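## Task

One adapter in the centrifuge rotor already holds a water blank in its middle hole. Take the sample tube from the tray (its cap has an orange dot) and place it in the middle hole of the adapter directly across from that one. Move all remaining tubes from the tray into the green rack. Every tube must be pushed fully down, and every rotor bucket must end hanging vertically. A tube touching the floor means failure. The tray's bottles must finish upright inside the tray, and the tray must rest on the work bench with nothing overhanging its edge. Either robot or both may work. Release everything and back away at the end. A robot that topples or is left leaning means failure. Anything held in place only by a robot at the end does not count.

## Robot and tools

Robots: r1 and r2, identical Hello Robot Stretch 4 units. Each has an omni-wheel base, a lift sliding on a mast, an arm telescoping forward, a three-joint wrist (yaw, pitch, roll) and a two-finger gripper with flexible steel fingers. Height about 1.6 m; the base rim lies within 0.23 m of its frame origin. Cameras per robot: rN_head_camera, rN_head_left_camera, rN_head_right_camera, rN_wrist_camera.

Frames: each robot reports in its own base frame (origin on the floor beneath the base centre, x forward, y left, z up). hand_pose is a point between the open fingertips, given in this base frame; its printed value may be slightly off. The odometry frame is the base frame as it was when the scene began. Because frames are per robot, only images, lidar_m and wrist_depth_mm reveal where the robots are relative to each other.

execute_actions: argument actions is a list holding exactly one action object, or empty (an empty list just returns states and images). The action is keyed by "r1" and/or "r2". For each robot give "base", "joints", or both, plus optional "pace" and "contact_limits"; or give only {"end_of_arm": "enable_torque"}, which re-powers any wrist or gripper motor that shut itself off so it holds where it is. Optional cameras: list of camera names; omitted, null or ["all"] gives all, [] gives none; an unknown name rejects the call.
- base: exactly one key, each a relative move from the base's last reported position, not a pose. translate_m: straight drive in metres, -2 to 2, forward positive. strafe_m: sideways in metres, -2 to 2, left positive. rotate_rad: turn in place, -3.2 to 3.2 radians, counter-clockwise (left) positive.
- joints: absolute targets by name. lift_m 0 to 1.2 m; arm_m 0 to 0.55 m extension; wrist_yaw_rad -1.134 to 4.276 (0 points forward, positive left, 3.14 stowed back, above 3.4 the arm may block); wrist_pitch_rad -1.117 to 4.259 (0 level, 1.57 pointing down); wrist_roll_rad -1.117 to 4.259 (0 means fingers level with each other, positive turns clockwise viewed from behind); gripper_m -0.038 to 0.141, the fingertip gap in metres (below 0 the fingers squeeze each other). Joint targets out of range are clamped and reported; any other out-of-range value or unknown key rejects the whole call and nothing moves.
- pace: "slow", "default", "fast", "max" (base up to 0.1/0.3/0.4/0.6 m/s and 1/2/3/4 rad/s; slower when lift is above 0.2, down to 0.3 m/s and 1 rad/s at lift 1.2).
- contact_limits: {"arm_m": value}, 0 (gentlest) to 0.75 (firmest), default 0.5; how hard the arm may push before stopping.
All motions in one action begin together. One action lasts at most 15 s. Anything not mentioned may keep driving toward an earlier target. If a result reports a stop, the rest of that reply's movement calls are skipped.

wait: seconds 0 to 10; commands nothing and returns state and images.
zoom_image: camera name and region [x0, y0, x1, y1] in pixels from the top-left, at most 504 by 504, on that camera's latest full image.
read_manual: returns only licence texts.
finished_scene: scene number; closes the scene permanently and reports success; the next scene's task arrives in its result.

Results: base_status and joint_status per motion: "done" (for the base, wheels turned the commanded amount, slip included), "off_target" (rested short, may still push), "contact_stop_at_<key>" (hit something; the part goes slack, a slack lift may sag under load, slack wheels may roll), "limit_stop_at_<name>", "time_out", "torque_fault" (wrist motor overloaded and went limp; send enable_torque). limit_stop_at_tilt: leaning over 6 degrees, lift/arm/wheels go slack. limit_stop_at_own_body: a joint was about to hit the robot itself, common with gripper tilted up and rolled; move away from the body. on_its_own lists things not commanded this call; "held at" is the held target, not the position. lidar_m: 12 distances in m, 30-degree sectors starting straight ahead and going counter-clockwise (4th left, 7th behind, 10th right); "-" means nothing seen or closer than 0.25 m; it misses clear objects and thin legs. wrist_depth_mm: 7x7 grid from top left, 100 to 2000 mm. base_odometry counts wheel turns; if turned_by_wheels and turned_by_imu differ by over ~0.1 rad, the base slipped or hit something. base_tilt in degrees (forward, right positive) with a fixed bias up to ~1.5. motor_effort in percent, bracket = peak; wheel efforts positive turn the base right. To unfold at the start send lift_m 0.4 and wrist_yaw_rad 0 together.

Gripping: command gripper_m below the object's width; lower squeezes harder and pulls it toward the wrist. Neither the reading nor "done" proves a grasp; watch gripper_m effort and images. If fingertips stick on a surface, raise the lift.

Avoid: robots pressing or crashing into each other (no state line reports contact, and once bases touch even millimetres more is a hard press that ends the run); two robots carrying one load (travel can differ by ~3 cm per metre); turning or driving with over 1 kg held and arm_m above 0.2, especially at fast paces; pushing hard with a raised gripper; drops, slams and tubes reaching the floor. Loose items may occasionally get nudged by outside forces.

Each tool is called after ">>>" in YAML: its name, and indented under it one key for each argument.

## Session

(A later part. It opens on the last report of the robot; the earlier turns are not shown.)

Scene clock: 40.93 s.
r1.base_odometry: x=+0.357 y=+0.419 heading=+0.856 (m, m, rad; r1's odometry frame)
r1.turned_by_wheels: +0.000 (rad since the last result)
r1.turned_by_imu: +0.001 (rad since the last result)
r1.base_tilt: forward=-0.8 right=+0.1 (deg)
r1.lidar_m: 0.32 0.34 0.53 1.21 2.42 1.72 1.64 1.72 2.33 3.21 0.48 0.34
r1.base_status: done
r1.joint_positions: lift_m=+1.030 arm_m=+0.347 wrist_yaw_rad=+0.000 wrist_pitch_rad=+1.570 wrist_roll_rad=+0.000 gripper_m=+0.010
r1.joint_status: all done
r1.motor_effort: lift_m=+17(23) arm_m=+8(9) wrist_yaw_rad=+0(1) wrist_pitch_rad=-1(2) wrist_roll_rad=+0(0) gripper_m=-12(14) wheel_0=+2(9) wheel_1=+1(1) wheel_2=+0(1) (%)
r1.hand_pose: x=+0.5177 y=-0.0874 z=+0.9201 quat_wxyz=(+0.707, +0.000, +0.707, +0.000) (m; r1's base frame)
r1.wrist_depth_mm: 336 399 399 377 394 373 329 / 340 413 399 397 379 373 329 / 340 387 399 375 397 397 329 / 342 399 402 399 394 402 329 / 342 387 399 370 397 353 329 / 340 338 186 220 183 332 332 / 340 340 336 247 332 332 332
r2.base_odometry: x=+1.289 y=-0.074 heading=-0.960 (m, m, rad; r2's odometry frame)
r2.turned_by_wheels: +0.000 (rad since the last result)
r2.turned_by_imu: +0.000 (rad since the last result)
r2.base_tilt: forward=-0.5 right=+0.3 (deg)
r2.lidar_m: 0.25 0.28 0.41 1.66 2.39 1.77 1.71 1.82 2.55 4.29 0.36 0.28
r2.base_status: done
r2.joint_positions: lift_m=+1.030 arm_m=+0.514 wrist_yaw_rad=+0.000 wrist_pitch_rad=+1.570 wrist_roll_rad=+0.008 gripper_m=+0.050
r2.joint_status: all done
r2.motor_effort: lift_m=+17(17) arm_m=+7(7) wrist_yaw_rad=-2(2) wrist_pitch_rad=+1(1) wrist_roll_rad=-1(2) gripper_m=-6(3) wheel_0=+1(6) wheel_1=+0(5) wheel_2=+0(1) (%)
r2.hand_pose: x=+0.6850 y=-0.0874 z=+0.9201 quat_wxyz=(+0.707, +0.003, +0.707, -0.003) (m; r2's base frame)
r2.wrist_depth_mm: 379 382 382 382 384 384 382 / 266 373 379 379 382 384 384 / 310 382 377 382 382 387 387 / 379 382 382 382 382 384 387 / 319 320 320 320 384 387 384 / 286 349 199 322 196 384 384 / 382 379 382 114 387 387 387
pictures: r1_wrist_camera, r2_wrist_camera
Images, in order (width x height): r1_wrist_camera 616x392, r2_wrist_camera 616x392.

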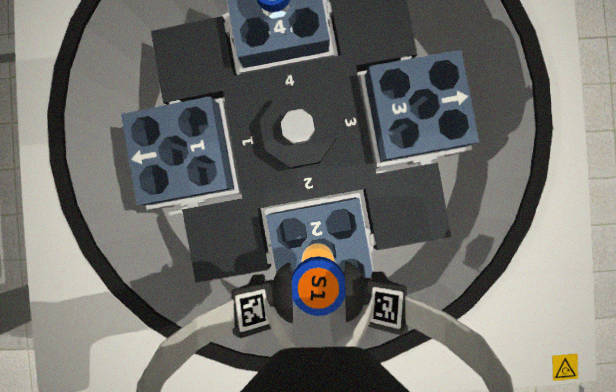

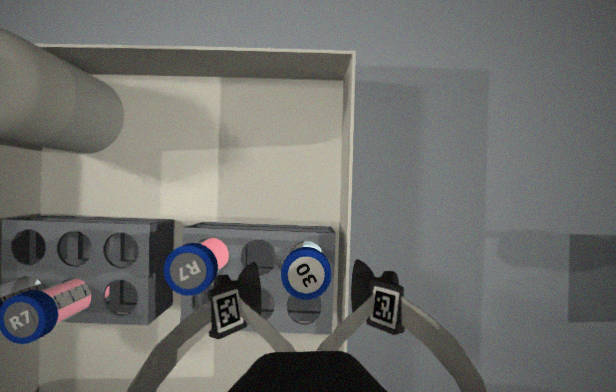

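>>> execute_actions:
  actions:
    - {"r1":{"base":{"strafe_m":-0.0035},"joints":{"lift_m":0.965},"pace":"slow"},"r2":{"joints":{"lift_m":0.997,"arm_m":0.518}}}
  cameras: ["r1_wrist_camera","r2_wrist_camera"]

Scene clock: 43.40 s.
r1.base_odometry: x=+0.359 y=+0.417 heading=+0.856 (m, m, rad; r1's odometry frame)
r1.turned_by_wheels: +0.000 (rad since the last result)
r1.turned_by_imu: +0.001 (rad since the last result)
r1.base_tilt: forward=-0.7 right=+0.1 (deg)
r1.lidar_m: 0.31 0.33 0.51 1.22 2.40 1.73 1.65 1.70 2.34 3.21 0.47 0.34
r1.base_status: done
r1.joint_positions: lift_m=+0.965 arm_m=+0.347 wrist_yaw_rad=+0.000 wrist_pitch_rad=+1.570 wrist_roll_rad=+0.000 gripper_m=+0.010
r1.joint_status: all done
r1.motor_effort: lift_m=+16(16) arm_m=+8(8) wrist_yaw_rad=+1(0) wrist_pitch_rad=-1(2) wrist_roll_rad=+0(0) gripper_m=-13(14) wheel_0=+2(7) wheel_1=-2(7) wheel_2=+0(3) (%)
r1.hand_pose: x=+0.5177 y=-0.0874 z=+0.8552 quat_wxyz=(+0.707, +0.000, +0.707, +0.000) (m; r1's base frame)
r1.wrist_depth_mm: 303 338 332 330 329 330 283 / 315 334 334 310 315 312 294 / 315 309 334 312 330 342 298 / 310 334 332 332 330 349 282 / 282 364 334 306 330 329 265 / 273 319 187 221 183 272 265 / 274 268 296 247 282 262 266
r2.base_odometry: x=+1.289 y=-0.074 heading=-0.960 (m, m, rad; r2's odometry frame)
r2.turned_by_wheels: +0.000 (rad since the last result)
r2.turned_by_imu: +0.000 (rad since the last result)
r2.base_tilt: forward=-0.4 right=+0.3 (deg)
r2.lidar_m: 0.25 0.27 0.41 1.64 2.35 1.79 1.70 1.81 2.51 4.30 0.35 0.27
r2.base_status: not commanded
r2.joint_positions: lift_m=+0.997 arm_m=+0.517 wrist_yaw_rad=+0.000 wrist_pitch_rad=+1.570 wrist_roll_rad=+0.008 gripper_m=+0.050
r2.joint_status: all done
r2.motor_effort: lift_m=+16(17) arm_m=+7(7) wrist_yaw_rad=-3(2) wrist_pitch_rad=+1(2) wrist_roll_rad=+0(1) gripper_m=-1(2) wheel_0=+1(1) wheel_1=+0(1) wheel_2=+0(0) (%)
r2.hand_pose: x=+0.6879 y=-0.0874 z=+0.8871 quat_wxyz=(+0.707, +0.003, +0.707, -0.003) (m; r2's base frame)
r2.wrist_depth_mm: 345 347 345 349 351 351 349 / 267 345 345 349 351 349 351 / 307 345 347 347 351 351 351 / 347 347 347 349 351 351 349 / 287 312 289 287 351 353 353 / 289 290 198 226 197 353 351 / 349 349 349 113 353 351 353
pictures: r1_wrist_camera, r2_wrist_camera
Images, in order (width x height): r1_wrist_camera 616x392, r2_wrist_camera 616x392.

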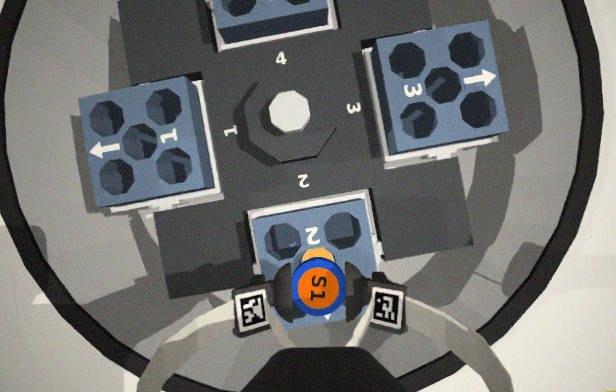

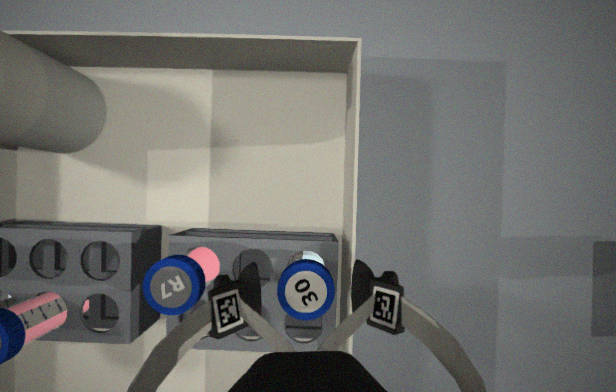

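>>> execute_actions:
  actions:
    - {"r1":{"joints":{"lift_m":0.93},"pace":"slow"},"r2":{"joints":{"gripper_m":0.01}}}
  cameras: ["r1_wrist_camera","r2_wrist_camera"]

>>> execute_actions:
  actions:
    - {"r1":{"joints":{"gripper_m":0.05}},"r2":{"joints":{"lift_m":1.1},"pace":"fast"}}
  cameras: ["r1_wrist_camera","r2_wrist_camera"]

Scene clock: 45.33 s.
r1.base_odometry: x=+0.359 y=+0.417 heading=+0.856 (m, m, rad; r1's odometry frame)
r1.turned_by_wheels: +0.000 (rad since the last result)
r1.turned_by_imu: +0.001 (rad since the last result)
r1.base_tilt: forward=-0.7 right=+0.1 (deg)
r1.lidar_m: 0.31 0.33 0.53 1.22 2.41 1.73 1.64 1.70 2.33 3.19 0.50 0.33
r1.base_status: not commanded
r1.joint_positions: lift_m=+0.930 arm_m=+0.347 wrist_yaw_rad=+0.000 wrist_pitch_rad=+1.570 wrist_roll_rad=+0.000 gripper_m=+0.010
r1.joint_status: all done
r1.motor_effort: lift_m=+16(16) arm_m=+8(8) wrist_yaw_rad=+1(0) wrist_pitch_rad=-2(2) wrist_roll_rad=+0(1) gripper_m=-14(12) wheel_0=+2(2) wheel_1=-2(2) wheel_2=+0(0) (%)
r1.hand_pose: x=+0.5177 y=-0.0874 z=+0.8202 quat_wxyz=(+0.707, +0.000, +0.707, +0.000) (m; r1's base frame)
r1.wrist_depth_mm: 307 298 296 297 297 267 283 / 297 285 296 277 293 268 294 / 287 274 297 278 296 297 297 / 290 300 298 297 293 317 282 / 282 334 298 271 296 297 255 / 246 304 187 220 183 273 229 / 238 245 296 209 282 229 232
r2.base_odometry: x=+1.289 y=-0.074 heading=-0.960 (m, m, rad; r2's odometry frame)
r2.turned_by_wheels: +0.000 (rad since the last result)
r2.turned_by_imu: +0.000 (rad since the last result)
r2.base_tilt: forward=-0.4 right=+0.3 (deg)
r2.lidar_m: 0.27 0.30 0.41 1.62 2.37 1.80 1.72 1.79 2.55 4.29 0.34 0.28
r2.base_status: not commanded
r2.joint_positions: lift_m=+0.997 arm_m=+0.517 wrist_yaw_rad=+0.000 wrist_pitch_rad=+1.570 wrist_roll_rad=+0.008 gripper_m=+0.010
r2.joint_status: all done
r2.motor_effort: lift_m=+16(17) arm_m=+7(7) wrist_yaw_rad=-2(0) wrist_pitch_rad=+1(1) wrist_roll_rad=-2(1) gripper_m=-13(12) wheel_0=+1(1) wheel_1=+1(0) wheel_2=+0(0) (%)
r2.hand_pose: x=+0.6879 y=-0.0874 z=+0.8871 quat_wxyz=(+0.707, +0.003, +0.707, -0.003) (m; r2's base frame)
r2.wrist_depth_mm: 345 347 345 349 349 349 349 / 270 345 345 345 351 349 351 / 307 345 347 347 349 347 351 / 349 345 349 347 349 351 351 / 286 310 287 289 351 349 351 / 286 289 191 222 189 351 353 / 347 289 347 113 351 353 351
pictures: r1_wrist_camera, r2_wrist_camera
Images, in order (width x height): r1_wrist_camera 616x392, r2_wrist_camera 616x392.

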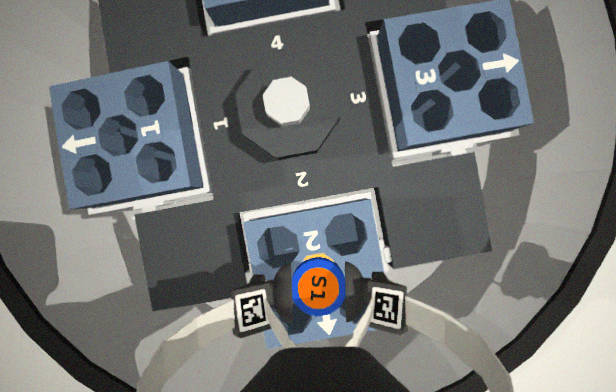

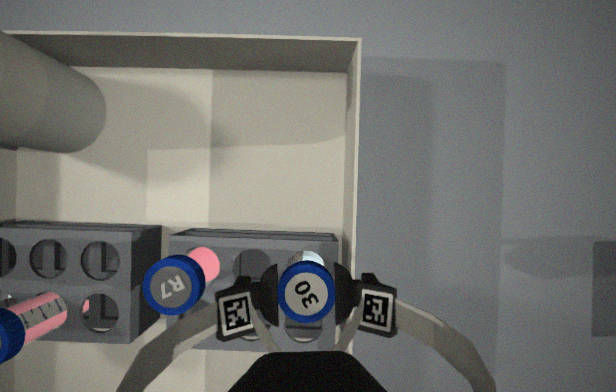

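Scene clock: 46.53 s.
r1.base_odometry: x=+0.359 y=+0.417 heading=+0.856 (m, m, rad; r1's odometry frame)
r1.turned_by_wheels: +0.000 (rad since the last result)
r1.turned_by_imu: +0.000 (rad since the last result)
r1.base_tilt: forward=-0.7 right=+0.1 (deg)
r1.lidar_m: 0.32 0.32 0.53 1.22 2.41 1.73 1.64 1.71 2.33 3.20 0.49 0.34
r1.base_status: not commanded
r1.joint_positions: lift_m=+0.930 arm_m=+0.347 wrist_yaw_rad=+0.000 wrist_pitch_rad=+1.570 wrist_roll_rad=+0.000 gripper_m=+0.050
r1.joint_status: all done
r1.motor_effort: lift_m=+16(16) arm_m=+8(8) wrist_yaw_rad=+0(0) wrist_pitch_rad=-1(2) wrist_roll_rad=+0(0) gripper_m=-3(10) wheel_0=+2(2) wheel_1=-2(2) wheel_2=+0(0) (%)
r1.hand_pose: x=+0.5177 y=-0.0874 z=+0.8202 quat_wxyz=(+0.707, +0.000, +0.707, +0.000) (m; r1's base frame)
r1.wrist_depth_mm: 304 300 300 296 294 266 283 / 296 283 298 276 294 270 294 / 287 276 298 276 296 296 296 / 290 301 297 297 296 317 279 / 282 334 298 268 294 298 255 / 246 303 196 270 191 272 229 / 238 252 294 141 287 228 231
r2.base_odometry: x=+1.289 y=-0.074 heading=-0.960 (m, m, rad; r2's odometry frame)
r2.turned_by_wheels: +0.000 (rad since the last result)
r2.turned_by_imu: +0.000 (rad since the last result)
r2.base_tilt: forward=-0.4 right=+0.4 (deg)
r2.lidar_m: 0.25 0.25 0.39 1.64 2.38 1.77 1.71 1.76 2.52 4.29 0.39 0.26
r2.base_status: not commanded
r2.joint_positions: lift_m=+1.100 arm_m=+0.517 wrist_yaw_rad=+0.000 wrist_pitch_rad=+1.570 wrist_roll_rad=+0.008 gripper_m=+0.010
r2.joint_status: all done
r2.motor_effort: lift_m=+25(26) arm_m=+7(7) wrist_yaw_rad=-1(1) wrist_pitch_rad=+1(1) wrist_roll_rad=+0(0) gripper_m=-12(14) wheel_0=+1(1) wheel_1=+0(0) wheel_2=+0(0) (%)
r2.hand_pose: x=+0.6879 y=-0.0874 z=+0.9894 quat_wxyz=(+0.707, +0.003, +0.707, -0.003) (m; r2's base frame)
r2.wrist_depth_mm: 449 452 449 452 455 449 452 / 307 449 449 449 452 452 452 / 317 427 449 452 452 452 452 / 430 449 452 452 455 459 455 / 410 392 394 392 455 455 455 / 334 455 190 222 190 455 459 / 442 449 452 113 455 459 459
pictures: r1_wrist_camera, r2_wrist_camera
Images, in order (width x height): r1_wrist_camera 616x392, r2_wrist_camera 616x392.

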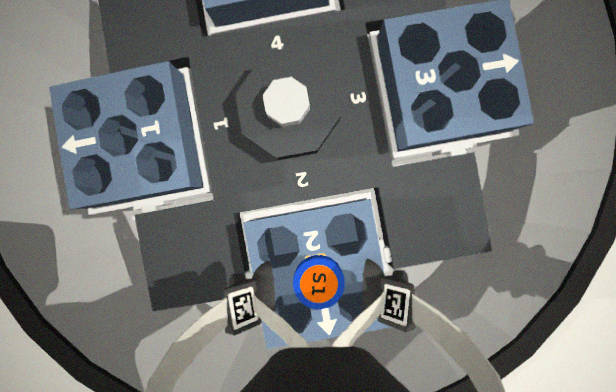

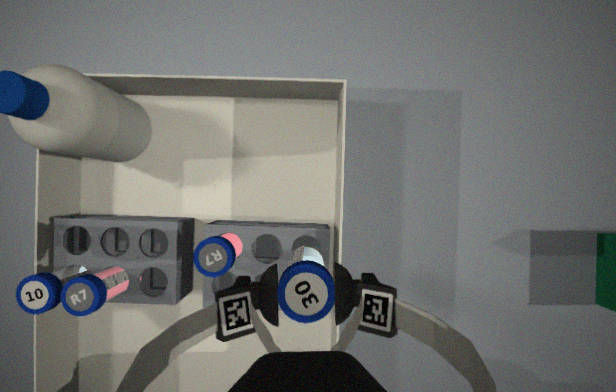

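>>> execute_actions:
  actions:
    - {"r1":{"joints":{"lift_m":1.12},"pace":"fast"},"r2":{"base":{"strafe_m":-0.47},"joints":{"arm_m":0.506},"pace":"fast"}}
  cameras: ["r1_wrist_camera","r2_wrist_camera"]

Scene clock: 49.87 s.
r1.base_odometry: x=+0.359 y=+0.417 heading=+0.856 (m, m, rad; r1's odometry frame)
r1.turned_by_wheels: +0.000 (rad since the last result)
r1.turned_by_imu: +0.001 (rad since the last result)
r1.base_tilt: forward=-0.6 right=+0.1 (deg)
r1.lidar_m: 0.30 0.32 0.52 1.21 2.40 1.73 1.64 1.71 2.33 3.21 0.47 0.33
r1.base_status: not commanded
r1.joint_positions: lift_m=+1.120 arm_m=+0.347 wrist_yaw_rad=+0.000 wrist_pitch_rad=+1.570 wrist_roll_rad=+0.000 gripper_m=+0.050
r1.joint_status: all done
r1.motor_effort: lift_m=+25(27) arm_m=+8(8) wrist_yaw_rad=+1(0) wrist_pitch_rad=-2(2) wrist_roll_rad=+0(0) gripper_m=-3(3) wheel_0=+2(2) wheel_1=-2(2) wheel_2=+0(0) (%)
r1.hand_pose: x=+0.5177 y=-0.0874 z=+1.0094 quat_wxyz=(+0.707, +0.000, +0.707, +0.000) (m; r1's base frame)
r1.wrist_depth_mm: 1255 430 500 488 488 418 1255 / 1255 452 488 492 484 418 1255 / 1281 466 492 469 462 421 1229 / 1281 452 496 488 484 424 1255 / 1281 430 488 462 484 418 1255 / 820 430 196 462 191 421 1229 / 1255 430 732 141 1229 1255 1229
r2.base_odometry: x=+0.904 y=-0.344 heading=-0.960 (m, m, rad; r2's odometry frame)
r2.turned_by_wheels: +0.000 (rad since the last result)
r2.turned_by_imu: +0.002 (rad since the last result)
r2.base_tilt: forward=-0.4 right=+0.4 (deg)
r2.lidar_m: 0.25 0.25 0.37 1.19 2.41 1.81 1.72 1.81 2.52 3.83 4.03 0.25
r2.base_status: done
r2.joint_positions: lift_m=+1.100 arm_m=+0.507 wrist_yaw_rad=+0.000 wrist_pitch_rad=+1.570 wrist_roll_rad=+0.008 gripper_m=+0.010
r2.joint_status: all done
r2.motor_effort: lift_m=+24(25) arm_m=-7(7) wrist_yaw_rad=-2(2) wrist_pitch_rad=+1(1) wrist_roll_rad=-2(1) gripper_m=-15(15) wheel_0=+1(9) wheel_1=+0(10) wheel_2=+1(1) (%)
r2.hand_pose: x=+0.6783 y=-0.0874 z=+0.9894 quat_wxyz=(+0.707, +0.003, +0.707, -0.003) (m; r2's base frame)
r2.wrist_depth_mm: 455 449 449 452 459 1205 1229 / 449 452 452 452 452 1255 1229 / 452 452 452 455 452 1229 1229 / 452 452 452 452 455 1229 1255 / 455 455 445 392 455 1255 1229 / 455 452 191 222 190 1229 1205 / 455 455 452 114 455 1255 1229
pictures: r1_wrist_camera, r2_wrist_camera
Images, in order (width x height): r1_wrist_camera 616x392, r2_wrist_camera 616x392.

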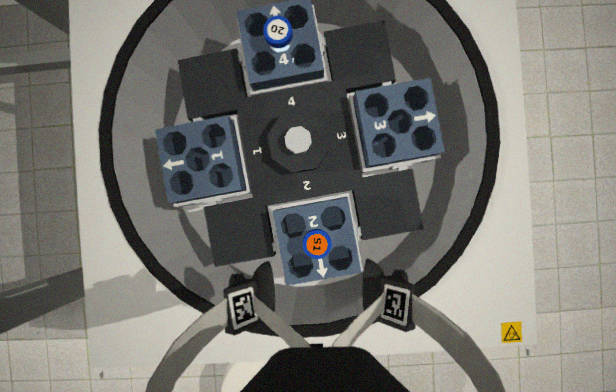

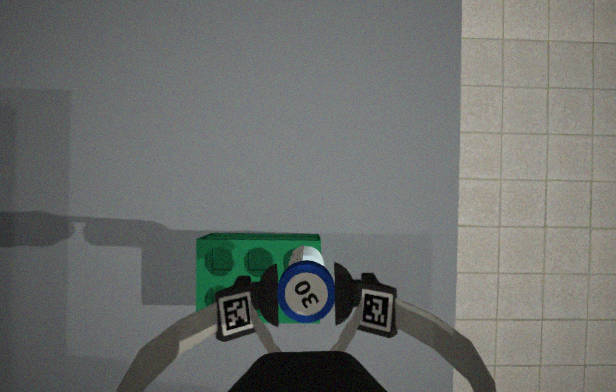

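>>> execute_actions:
  actions:
    - {"r1":{"base":{"strafe_m":1.173},"joints":{"wrist_roll_rad":1.57,"arm_m":0.52},"pace":"fast"},"r2":{"base":{"strafe_m":0.0105},"joints":{"arm_m":0.49,"lift_m":1.07},"pace":"slow"}}
  cameras: ["r1_wrist_camera","r2_wrist_camera"]

Scene clock: 55.60 s.
r1.base_odometry: x=-0.527 y=+1.186 heading=+0.856 (m, m, rad; r1's odometry frame)
r1.turned_by_wheels: +0.000 (rad since the last result)
r1.turned_by_imu: -0.003 (rad since the last result)
r1.base_tilt: forward=-0.8 right=+0.1 (deg)
r1.lidar_m: 0.26 0.31 0.42 4.39 2.42 1.77 1.67 1.75 2.35 1.33 0.46 0.31
r1.base_status: done
r1.joint_positions: lift_m=+1.120 arm_m=+0.519 wrist_yaw_rad=+0.000 wrist_pitch_rad=+1.570 wrist_roll_rad=+1.570 gripper_m=+0.050
r1.joint_status: all done
r1.motor_effort: lift_m=+25(26) arm_m=+8(9) wrist_yaw_rad=+1(0) wrist_pitch_rad=-1(1) wrist_roll_rad=+2(6) gripper_m=-4(1) wheel_0=+1(8) wheel_1=-1(3) wheel_2=+1(2) (%)
r1.hand_pose: x=+0.6898 y=-0.0874 z=+1.0094 quat_wxyz=(+0.501, +0.500, +0.500, -0.499) (m; r1's base frame)
r1.wrist_depth_mm: 469 473 477 473 469 473 473 / 473 469 473 469 473 469 469 / 473 469 469 466 466 473 473 / 477 466 473 473 473 469 473 / 466 473 466 404 449 330 469 / 469 473 196 407 191 334 469 / 473 473 462 141 466 442 466
r2.base_odometry: x=+0.913 y=-0.338 heading=-0.960 (m, m, rad; r2's odometry frame)
r2.turned_by_wheels: +0.000 (rad since the last result)
r2.turned_by_imu: +0.000 (rad since the last result)
r2.base_tilt: forward=-0.4 right=+0.4 (deg)
r2.lidar_m: 0.25 0.25 0.37 1.21 2.38 1.80 1.73 1.80 2.57 3.84 0.36 0.25
r2.base_status: done
r2.joint_positions: lift_m=+1.070 arm_m=+0.491 wrist_yaw_rad=+0.000 wrist_pitch_rad=+1.570 wrist_roll_rad=+0.008 gripper_m=+0.010
r2.joint_status: all done
r2.motor_effort: lift_m=+16(23) arm_m=-7(7) wrist_yaw_rad=-2(1) wrist_pitch_rad=+1(1) wrist_roll_rad=-2(0) gripper_m=-14(14) wheel_0=+0(2) wheel_1=+1(4) wheel_2=+0(1) (%)
r2.hand_pose: x=+0.6623 y=-0.0874 z=+0.9601 quat_wxyz=(+0.707, +0.003, +0.707, -0.003) (m; r2's base frame)
r2.wrist_depth_mm: 421 424 418 418 418 1205 1182 / 421 424 424 424 424 1182 1205 / 424 424 421 427 424 1205 1182 / 424 424 424 424 424 1205 1205 / 424 427 394 364 424 1205 1205 / 421 421 191 222 190 1229 1182 / 424 424 427 113 427 427 1205
pictures: r1_wrist_camera, r2_wrist_camera
Images, in order (width x height): r1_wrist_camera 616x392, r2_wrist_camera 616x392.

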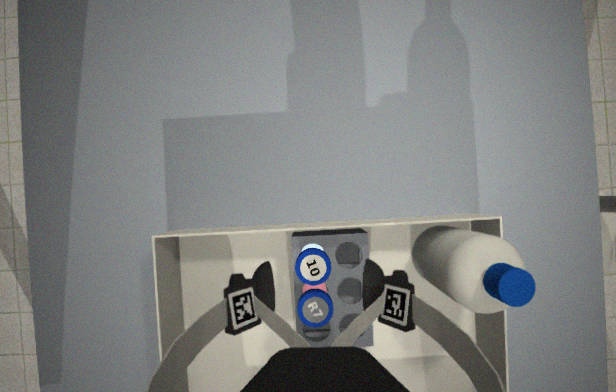

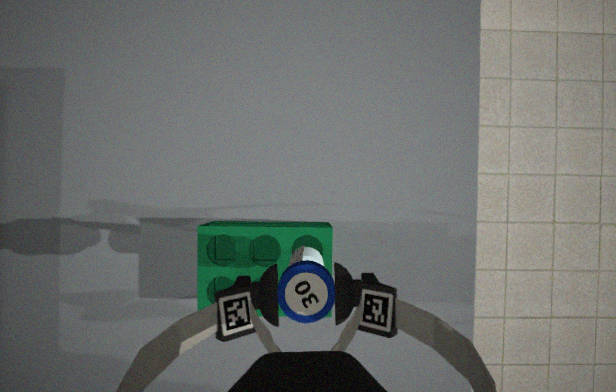

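>>> execute_actions:
  actions:
    - {"r1":{"base":{"strafe_m":0.01},"joints":{"arm_m":0.523,"lift_m":1.035}},"r2":{"joints":{"lift_m":0.995},"pace":"slow"}}
  cameras: ["r1_wrist_camera","r2_wrist_camera"]

Scene clock: 57.73 s.
r1.base_odometry: x=-0.534 y=+1.193 heading=+0.856 (m, m, rad; r1's odometry frame)
r1.turned_by_wheels: +0.000 (rad since the last result)
r1.turned_by_imu: +0.001 (rad since the last result)
r1.base_tilt: forward=-0.7 right=+0.1 (deg)
r1.lidar_m: 0.29 0.30 0.41 4.36 2.46 1.76 1.67 1.73 2.35 1.33 0.46 0.31
r1.base_status: done
r1.joint_positions: lift_m=+1.035 arm_m=+0.522 wrist_yaw_rad=+0.000 wrist_pitch_rad=+1.570 wrist_roll_rad=+1.570 gripper_m=+0.050
r1.joint_status: all done
r1.motor_effort: lift_m=+16(24) arm_m=+8(5) wrist_yaw_rad=+0(0) wrist_pitch_rad=-1(1) wrist_roll_rad=+2(2) gripper_m=-3(2) wheel_0=-1(6) wheel_1=+1(7) wheel_2=+0(1) (%)
r1.hand_pose: x=+0.6928 y=-0.0874 z=+0.9251 quat_wxyz=(+0.501, +0.500, +0.500, -0.499) (m; r1's base frame)
r1.wrist_depth_mm: 387 387 387 389 387 387 384 / 392 387 389 387 384 384 384 / 389 387 389 384 384 384 384 / 387 387 384 387 389 382 384 / 387 384 382 322 384 294 241 / 389 382 197 259 191 297 237 / 387 359 382 141 379 377 340
r2.base_odometry: x=+0.913 y=-0.338 heading=-0.960 (m, m, rad; r2's odometry frame)
r2.turned_by_wheels: +0.000 (rad since the last result)
r2.turned_by_imu: +0.000 (rad since the last result)
r2.base_tilt: forward=-0.5 right=+0.4 (deg)
r2.lidar_m: 0.25 0.27 0.38 1.22 2.43 1.79 1.70 1.79 2.55 3.84 0.36 0.25
r2.base_status: not commanded
r2.joint_positions: lift_m=+0.995 arm_m=+0.491 wrist_yaw_rad=+0.000 wrist_pitch_rad=+1.570 wrist_roll_rad=+0.008 gripper_m=+0.010
r2.joint_status: all done
r2.motor_effort: lift_m=+16(17) arm_m=-7(7) wrist_yaw_rad=-3(4) wrist_pitch_rad=+1(1) wrist_roll_rad=-1(1) gripper_m=-13(14) wheel_0=+0(0) wheel_1=+1(1) wheel_2=+0(0) (%)
r2.hand_pose: x=+0.6624 y=-0.0874 z=+0.8851 quat_wxyz=(+0.707, +0.003, +0.707, -0.003) (m; r2's base frame)
r2.wrist_depth_mm: 345 345 345 347 347 347 1138 / 347 347 347 347 347 347 1138 / 345 347 347 349 347 349 1118 / 347 345 347 349 349 349 1118 / 347 349 324 290 351 349 1118 / 349 349 190 221 190 349 1118 / 349 351 349 113 353 349 1138
pictures: r1_wrist_camera, r2_wrist_camera
Images, in order (width x height): r1_wrist_camera 616x392, r2_wrist_camera 616x392.

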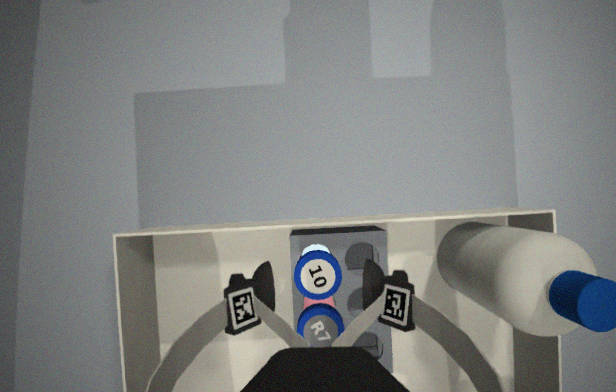

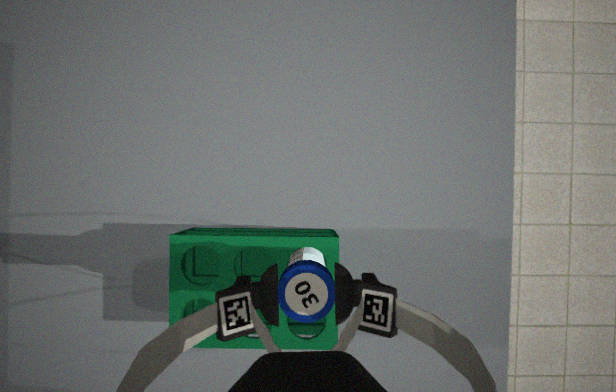

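>>> execute_actions:
  actions:
    - {"r1":{"joints":{"lift_m":1.0}},"r2":{"joints":{"gripper_m":0.05}}}
  cameras: ["r2_wrist_camera"]

>>> execute_actions:
  actions:
    - {"r1":{"joints":{"gripper_m":0.01}},"r2":{"joints":{"lift_m":1.11},"pace":"fast"}}
  cameras: ["r1_wrist_camera"]

>>> execute_actions:
  actions:
    - {"r1":{"joints":{"lift_m":1.15},"pace":"fast"},"r2":{"joints":{"arm_m":0.1},"pace":"fast"}}
  cameras: ["r1_wrist_camera"]

>>> execute_actions:
  actions:
    - {"r1":{"base":{"strafe_m":0.622},"joints":{"arm_m":0.5,"wrist_roll_rad":0},"pace":"fast"},"r2":{"base":{"strafe_m":0.546},"pace":"fast"}}
  cameras: ["r1_wrist_camera","r2_head_left_camera"]

Scene clock: 60.37 s.
r1.base_odometry: x=-0.534 y=+1.193 heading=+0.856 (m, m, rad; r1's odometry frame)
r1.turned_by_wheels: +0.000 (rad since the last result)
r1.turned_by_imu: +0.001 (rad since the last result)
r1.base_tilt: forward=-0.7 right=+0.1 (deg)
r1.lidar_m: 0.29 0.30 0.40 4.37 2.44 1.75 1.67 1.74 2.38 1.33 0.45 0.31
r1.base_status: not commanded
r1.joint_positions: lift_m=+1.000 arm_m=+0.522 wrist_yaw_rad=+0.000 wrist_pitch_rad=+1.570 wrist_roll_rad=+1.570 gripper_m=+0.050
r1.joint_status: all done
r1.motor_effort: lift_m=+16(16) arm_m=+8(8) wrist_yaw_rad=-1(0) wrist_pitch_rad=-1(1) wrist_roll_rad=+1(1) gripper_m=-3(3) wheel_0=-1(1) wheel_1=+1(1) wheel_2=+0(0) (%)
r1.hand_pose: x=+0.6928 y=-0.0874 z=+0.8902 quat_wxyz=(+0.501, +0.500, +0.500, -0.499) (m; r1's base frame)
r1.wrist_depth_mm: 351 351 355 351 349 349 349 / 353 353 351 351 349 351 347 / 353 351 351 349 351 349 349 / 349 351 349 347 351 349 347 / 351 338 347 286 345 293 221 / 351 332 198 225 190 298 208 / 351 322 345 141 345 343 314
r2.base_odometry: x=+0.913 y=-0.338 heading=-0.960 (m, m, rad; r2's odometry frame)
r2.turned_by_wheels: +0.000 (rad since the last result)
r2.turned_by_imu: +0.000 (rad since the last result)
r2.base_tilt: forward=-0.4 right=+0.3 (deg)
r2.lidar_m: 0.25 0.27 0.34 1.21 2.39 1.79 1.72 1.80 2.55 3.83 0.36 0.25
r2.base_status: not commanded
r2.joint_positions: lift_m=+0.995 arm_m=+0.491 wrist_yaw_rad=+0.000 wrist_pitch_rad=+1.570 wrist_roll_rad=+0.008 gripper_m=+0.050
r2.joint_status: all done
r2.motor_effort: lift_m=+16(16) arm_m=-7(7) wrist_yaw_rad=-2(2) wrist_pitch_rad=+0(1) wrist_roll_rad=-1(0) gripper_m=-4(15) wheel_0=+0(0) wheel_1=+1(1) wheel_2=+0(0) (%)
r2.hand_pose: x=+0.6624 y=-0.0874 z=+0.8851 quat_wxyz=(+0.707, +0.003, +0.707, -0.003) (m; r2's base frame)
r2.wrist_depth_mm: 347 347 343 347 347 345 1118 / 347 349 347 349 349 351 1118 / 347 347 347 345 349 349 1118 / 349 347 347 347 349 349 1098 / 347 349 324 286 347 349 1118 / 347 351 198 287 197 349 1118 / 349 349 347 113 351 351 1138
pictures: r2_wrist_camera
Images, in order (width x height): r2_wrist_camera 616x392.

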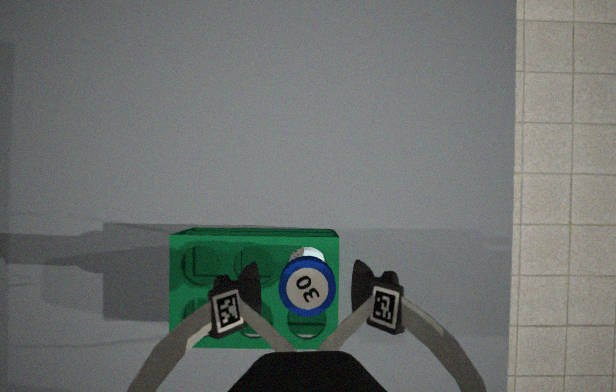

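Scene clock: 61.60 s.
r1.base_odometry: x=-0.534 y=+1.193 heading=+0.856 (m, m, rad; r1's odometry frame)
r1.turned_by_wheels: +0.000 (rad since the last result)
r1.turned_by_imu: +0.000 (rad since the last result)
r1.base_tilt: forward=-0.7 right=+0.2 (deg)
r1.lidar_m: 0.29 0.29 0.41 4.37 2.45 1.77 1.67 1.73 2.35 1.30 0.43 0.31
r1.base_status: not commanded
r1.joint_positions: lift_m=+1.000 arm_m=+0.522 wrist_yaw_rad=+0.000 wrist_pitch_rad=+1.570 wrist_roll_rad=+1.570 gripper_m=+0.010
r1.joint_status: all done
r1.motor_effort: lift_m=+16(16) arm_m=+8(8) wrist_yaw_rad=+0(0) wrist_pitch_rad=-1(1) wrist_roll_rad=+1(1) gripper_m=-13(18) wheel_0=-1(1) wheel_1=+0(1) wheel_2=+0(0) (%)
r1.hand_pose: x=+0.6928 y=-0.0874 z=+0.8902 quat_wxyz=(+0.501, +0.500, +0.500, -0.499) (m; r1's base frame)
r1.wrist_depth_mm: 349 353 353 349 351 349 349 / 351 351 351 351 349 349 347 / 351 351 349 351 351 349 349 / 351 349 351 351 351 349 347 / 351 338 347 286 343 293 220 / 351 332 188 220 183 278 209 / 351 301 345 186 345 345 314
r2.base_odometry: x=+0.913 y=-0.338 heading=-0.960 (m, m, rad; r2's odometry frame)
r2.turned_by_wheels: +0.000 (rad since the last result)
r2.turned_by_imu: +0.000 (rad since the last result)
r2.base_tilt: forward=-0.4 right=+0.4 (deg)
r2.lidar_m: 0.25 0.25 0.38 1.19 2.39 1.81 1.74 1.82 2.54 3.85 0.35 0.26
r2.base_status: not commanded
r2.joint_positions: lift_m=+1.110 arm_m=+0.491 wrist_yaw_rad=+0.000 wrist_pitch_rad=+1.570 wrist_roll_rad=+0.008 gripper_m=+0.050
r2.joint_status: all done
r2.motor_effort: lift_m=+24(27) arm_m=-7(7) wrist_yaw_rad=-2(2) wrist_pitch_rad=+1(1) wrist_roll_rad=-2(0) gripper_m=-5(3) wheel_0=+0(0) wheel_1=+1(1) wheel_2=+0(0) (%)
r2.hand_pose: x=+0.6623 y=-0.0874 z=+0.9994 quat_wxyz=(+0.707, +0.003, +0.707, -0.003) (m; r2's base frame)
r2.wrist_depth_mm: 459 462 462 462 462 1229 1229 / 459 459 462 462 459 1229 1255 / 462 462 466 459 466 1255 1255 / 462 466 462 462 462 1229 1229 / 462 462 459 404 469 1229 1281 / 462 466 198 466 197 1255 1255 / 459 466 466 113 469 1229 1255
pictures: r1_wrist_camera
Images, in order (width x height): r1_wrist_camera 616x392.

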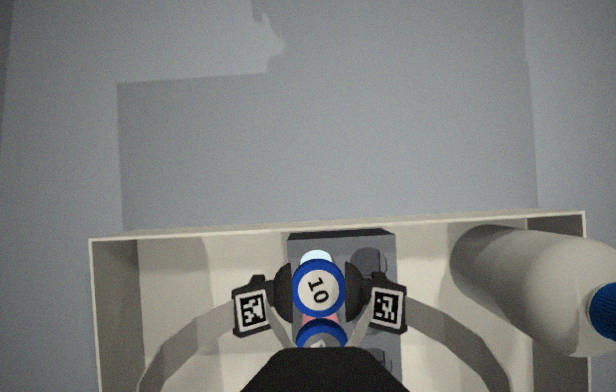

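Scene clock: 63.50 s.
r1.base_odometry: x=-0.534 y=+1.193 heading=+0.856 (m, m, rad; r1's odometry frame)
r1.turned_by_wheels: +0.000 (rad since the last result)
r1.turned_by_imu: +0.001 (rad since the last result)
r1.base_tilt: forward=-0.7 right=+0.1 (deg)
r1.lidar_m: 0.29 0.29 0.42 4.36 2.44 1.76 1.67 1.75 2.37 1.32 0.44 0.31
r1.base_status: not commanded
r1.joint_positions: lift_m=+1.150 arm_m=+0.522 wrist_yaw_rad=+0.000 wrist_pitch_rad=+1.570 wrist_roll_rad=+1.570 gripper_m=+0.010
r1.joint_status: all done
r1.motor_effort: lift_m=+26(28) arm_m=+8(8) wrist_yaw_rad=+0(0) wrist_pitch_rad=-1(1) wrist_roll_rad=+2(1) gripper_m=-15(15) wheel_0=-1(1) wheel_1=+1(0) wheel_2=+0(0) (%)
r1.hand_pose: x=+0.6928 y=-0.0874 z=+1.0393 quat_wxyz=(+0.501, +0.500, +0.500, -0.499) (m; r1's base frame)
r1.wrist_depth_mm: 508 504 504 500 496 496 500 / 508 500 500 504 496 500 500 / 500 504 508 500 496 504 500 / 500 500 504 504 500 500 500 / 878 508 500 436 496 357 504 / 891 504 188 220 182 496 496 / 1255 496 500 309 496 496 500
r2.base_odometry: x=+0.913 y=-0.338 heading=-0.960 (m, m, rad; r2's odometry frame)
r2.turned_by_wheels: +0.000 (rad since the last result)
r2.turned_by_imu: +0.000 (rad since the last result)
r2.base_tilt: forward=-0.5 right=+0.4 (deg)
r2.lidar_m: 0.25 0.26 0.39 1.19 2.39 1.81 1.75 1.82 2.59 3.82 0.35 0.25
r2.base_status: not commanded
r2.joint_positions: lift_m=+1.110 arm_m=+0.101 wrist_yaw_rad=+0.000 wrist_pitch_rad=+1.570 wrist_roll_rad=+0.008 gripper_m=+0.050
r2.joint_status: all done
r2.motor_effort: lift_m=+24(24) arm_m=-7(8) wrist_yaw_rad=-1(1) wrist_pitch_rad=+0(0) wrist_roll_rad=-1(1) gripper_m=+0(5) wheel_0=+0(0) wheel_1=+1(1) wheel_2=+0(0) (%)
r2.hand_pose: x=+0.2722 y=-0.0874 z=+0.9994 quat_wxyz=(+0.707, +0.003, +0.707, -0.003) (m; r2's base frame)
r2.wrist_depth_mm: 462 462 462 466 466 1229 1229 / 466 462 462 466 466 1229 1255 / 466 466 462 466 466 1229 1255 / 462 466 466 466 462 1255 1229 / 1255 1229 1042 466 469 1281 1255 / 1255 1255 199 1025 196 1229 1255 / 1255 1229 1255 114 1229 1255 1229
pictures: r1_wrist_camera
Images, in order (width x height): r1_wrist_camera 616x392.

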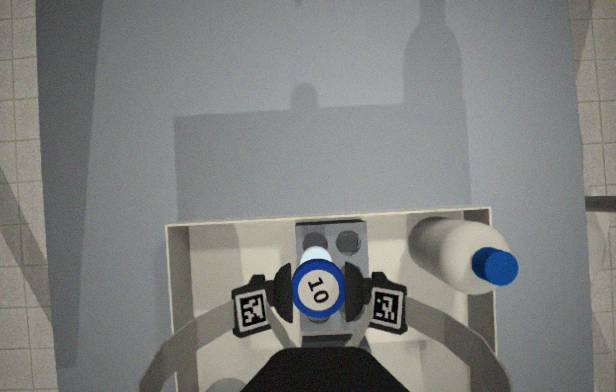

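Scene clock: 66.80 s.
r1.base_odometry: x=-1.004 y=+1.601 heading=+0.856 (m, m, rad; r1's odometry frame)
r1.turned_by_wheels: +0.000 (rad since the last result)
r1.turned_by_imu: -0.002 (rad since the last result)
r1.base_tilt: forward=-0.7 right=+0.1 (deg)
r1.lidar_m: 0.26 0.29 3.92 3.74 2.49 1.77 1.70 1.77 2.36 1.28 0.41 0.29
r1.base_status: done
r1.joint_positions: lift_m=+1.150 arm_m=+0.501 wrist_yaw_rad=+0.000 wrist_pitch_rad=+1.570 wrist_roll_rad=+0.000 gripper_m=+0.010
r1.joint_status: all done
r1.motor_effort: lift_m=+26(26) arm_m=-8(7) wrist_yaw_rad=+1(0) wrist_pitch_rad=-1(1) wrist_roll_rad=-2(7) gripper_m=-13(11) wheel_0=+1(9) wheel_1=+0(8) wheel_2=+1(3) (%)
r1.hand_pose: x=+0.6725 y=-0.0874 z=+1.0394 quat_wxyz=(+0.707, +0.000, +0.707, +0.000) (m; r1's base frame)
r1.wrist_depth_mm: 1281 504 504 496 496 500 496 / 1281 504 508 496 496 496 488 / 1308 504 504 500 500 496 492 / 1308 504 504 496 496 492 492 / 1281 500 508 439 496 496 496 / 1308 1308 187 220 183 496 496 / 1281 1281 504 324 504 492 496
r2.base_odometry: x=+1.360 y=-0.024 heading=-0.960 (m, m, rad; r2's odometry frame)
r2.turned_by_wheels: +0.000 (rad since the last result)
r2.turned_by_imu: -0.001 (rad since the last result)
r2.base_tilt: forward=-0.5 right=+0.5 (deg)
r2.lidar_m: 0.26 0.28 0.42 4.35 2.40 1.78 1.71 1.79 2.52 4.36 0.35 0.26
r2.base_status: done
r2.joint_positions: lift_m=+1.110 arm_m=+0.101 wrist_yaw_rad=+0.000 wrist_pitch_rad=+1.570 wrist_roll_rad=+0.008 gripper_m=+0.050
r2.joint_status: not commanded
r2.motor_effort: lift_m=+24(24) arm_m=-7(7) wrist_yaw_rad=+0(3) wrist_pitch_rad=+0(1) wrist_roll_rad=-1(0) gripper_m=-3(4) wheel_0=+1(9) wheel_1=-2(9) wheel_2=+1(0) (%)
r2.hand_pose: x=+0.2723 y=-0.0874 z=+0.9995 quat_wxyz=(+0.707, +0.003, +0.707, -0.003) (m; r2's base frame)
r2.wrist_depth_mm: 462 459 459 459 397 466 466 / 462 462 462 462 466 466 469 / 462 462 469 462 462 466 469 / 466 462 466 462 466 469 469 / 1229 1255 1098 1025 1229 1205 1229 / 1255 1255 198 1042 197 1255 1255 / 1255 1229 1255 113 1255 1229 1255
pictures: r1_wrist_camera, r2_head_left_camera
Images, in order (width x height): r1_wrist_camera 616x392, r2_head_left_camera 420x672.

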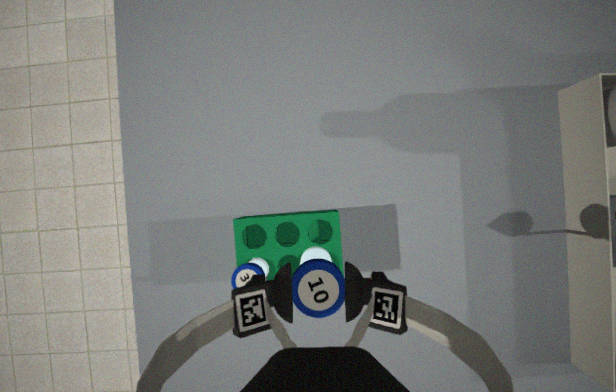

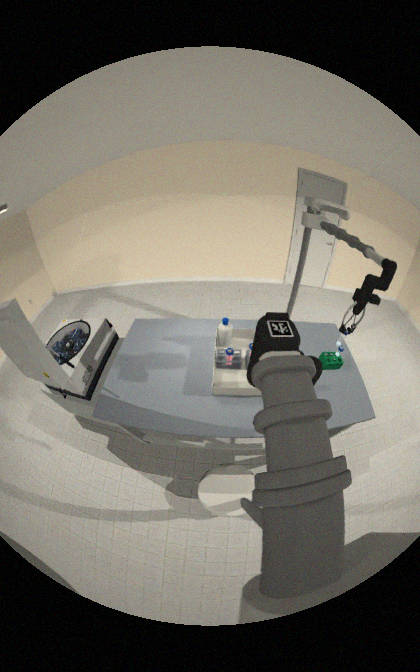

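>>> execute_actions:
  actions:
    - {"r1":{"base":{"strafe_m":-0.0055},"joints":{"arm_m":0.516,"lift_m":1.075}},"r2":{"joints":{"arm_m":0.518},"pace":"fast"}}
  cameras: ["r1_wrist_camera","r2_wrist_camera"]

Scene clock: 69.40 s.
r1.base_odometry: x=-1.000 y=+1.597 heading=+0.856 (m, m, rad; r1's odometry frame)
r1.turned_by_wheels: +0.000 (rad since the last result)
r1.turned_by_imu: +0.001 (rad since the last result)
r1.base_tilt: forward=-0.7 right=+0.0 (deg)
r1.lidar_m: 0.27 0.29 3.93 3.76 2.51 1.76 1.70 1.77 2.37 1.26 0.41 0.30
r1.base_status: done
r1.joint_positions: lift_m=+1.075 arm_m=+0.515 wrist_yaw_rad=+0.000 wrist_pitch_rad=+1.570 wrist_roll_rad=+0.000 gripper_m=+0.010
r1.joint_status: all done
r1.motor_effort: lift_m=+16(25) arm_m=+8(10) wrist_yaw_rad=+1(1) wrist_pitch_rad=-1(1) wrist_roll_rad=-1(1) gripper_m=-12(13) wheel_0=+0(7) wheel_1=+2(8) wheel_2=+0(1) (%)
r1.hand_pose: x=+0.6857 y=-0.0874 z=+0.9651 quat_wxyz=(+0.707, +0.000, +0.707, +0.000) (m; r1's base frame)
r1.wrist_depth_mm: 1229 430 427 424 424 421 421 / 1229 433 424 424 421 418 421 / 1205 430 424 424 421 418 421 / 1205 430 424 421 424 421 418 / 1229 424 424 364 424 418 421 / 1229 427 187 221 183 418 418 / 1255 430 430 287 424 421 418
r2.base_odometry: x=+1.360 y=-0.024 heading=-0.960 (m, m, rad; r2's odometry frame)
r2.turned_by_wheels: +0.000 (rad since the last result)
r2.turned_by_imu: +0.000 (rad since the last result)
r2.base_tilt: forward=-0.4 right=+0.3 (deg)
r2.lidar_m: 0.25 0.28 0.40 4.36 2.38 1.79 1.73 1.79 2.52 4.38 0.36 0.27
r2.base_status: not commanded
r2.joint_positions: lift_m=+1.110 arm_m=+0.517 wrist_yaw_rad=+0.000 wrist_pitch_rad=+1.570 wrist_roll_rad=+0.008 gripper_m=+0.050
r2.joint_status: all done
r2.motor_effort: lift_m=+24(24) arm_m=+7(7) wrist_yaw_rad=-3(1) wrist_pitch_rad=+2(0) wrist_roll_rad=-1(0) gripper_m=-5(3) wheel_0=+0(0) wheel_1=-2(2) wheel_2=+1(1) (%)
r2.hand_pose: x=+0.6880 y=-0.0874 z=+0.9995 quat_wxyz=(+0.707, +0.003, +0.707, -0.003) (m; r2's base frame)
r2.wrist_depth_mm: 462 459 459 462 462 462 462 / 466 319 455 459 462 462 466 / 462 421 459 462 459 462 466 / 466 459 459 462 466 466 466 / 466 455 402 402 402 466 469 / 466 462 198 462 197 469 469 / 462 466 459 113 424 469 466
pictures: r1_wrist_camera, r2_wrist_camera
Images, in order (width x height): r1_wrist_camera 616x392, r2_wrist_camera 616x392.

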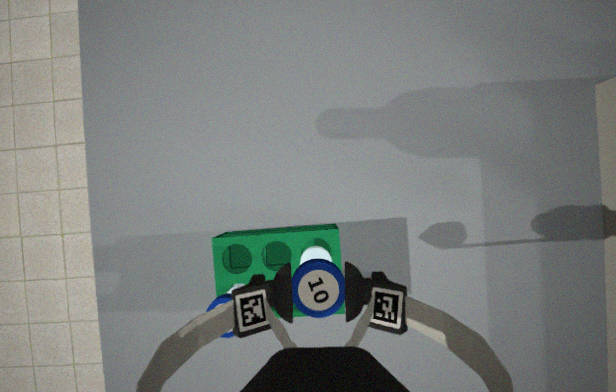

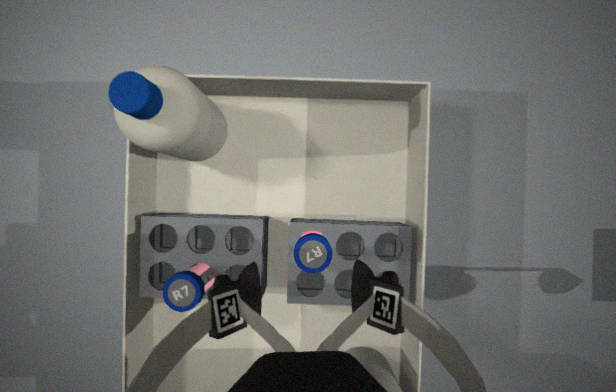

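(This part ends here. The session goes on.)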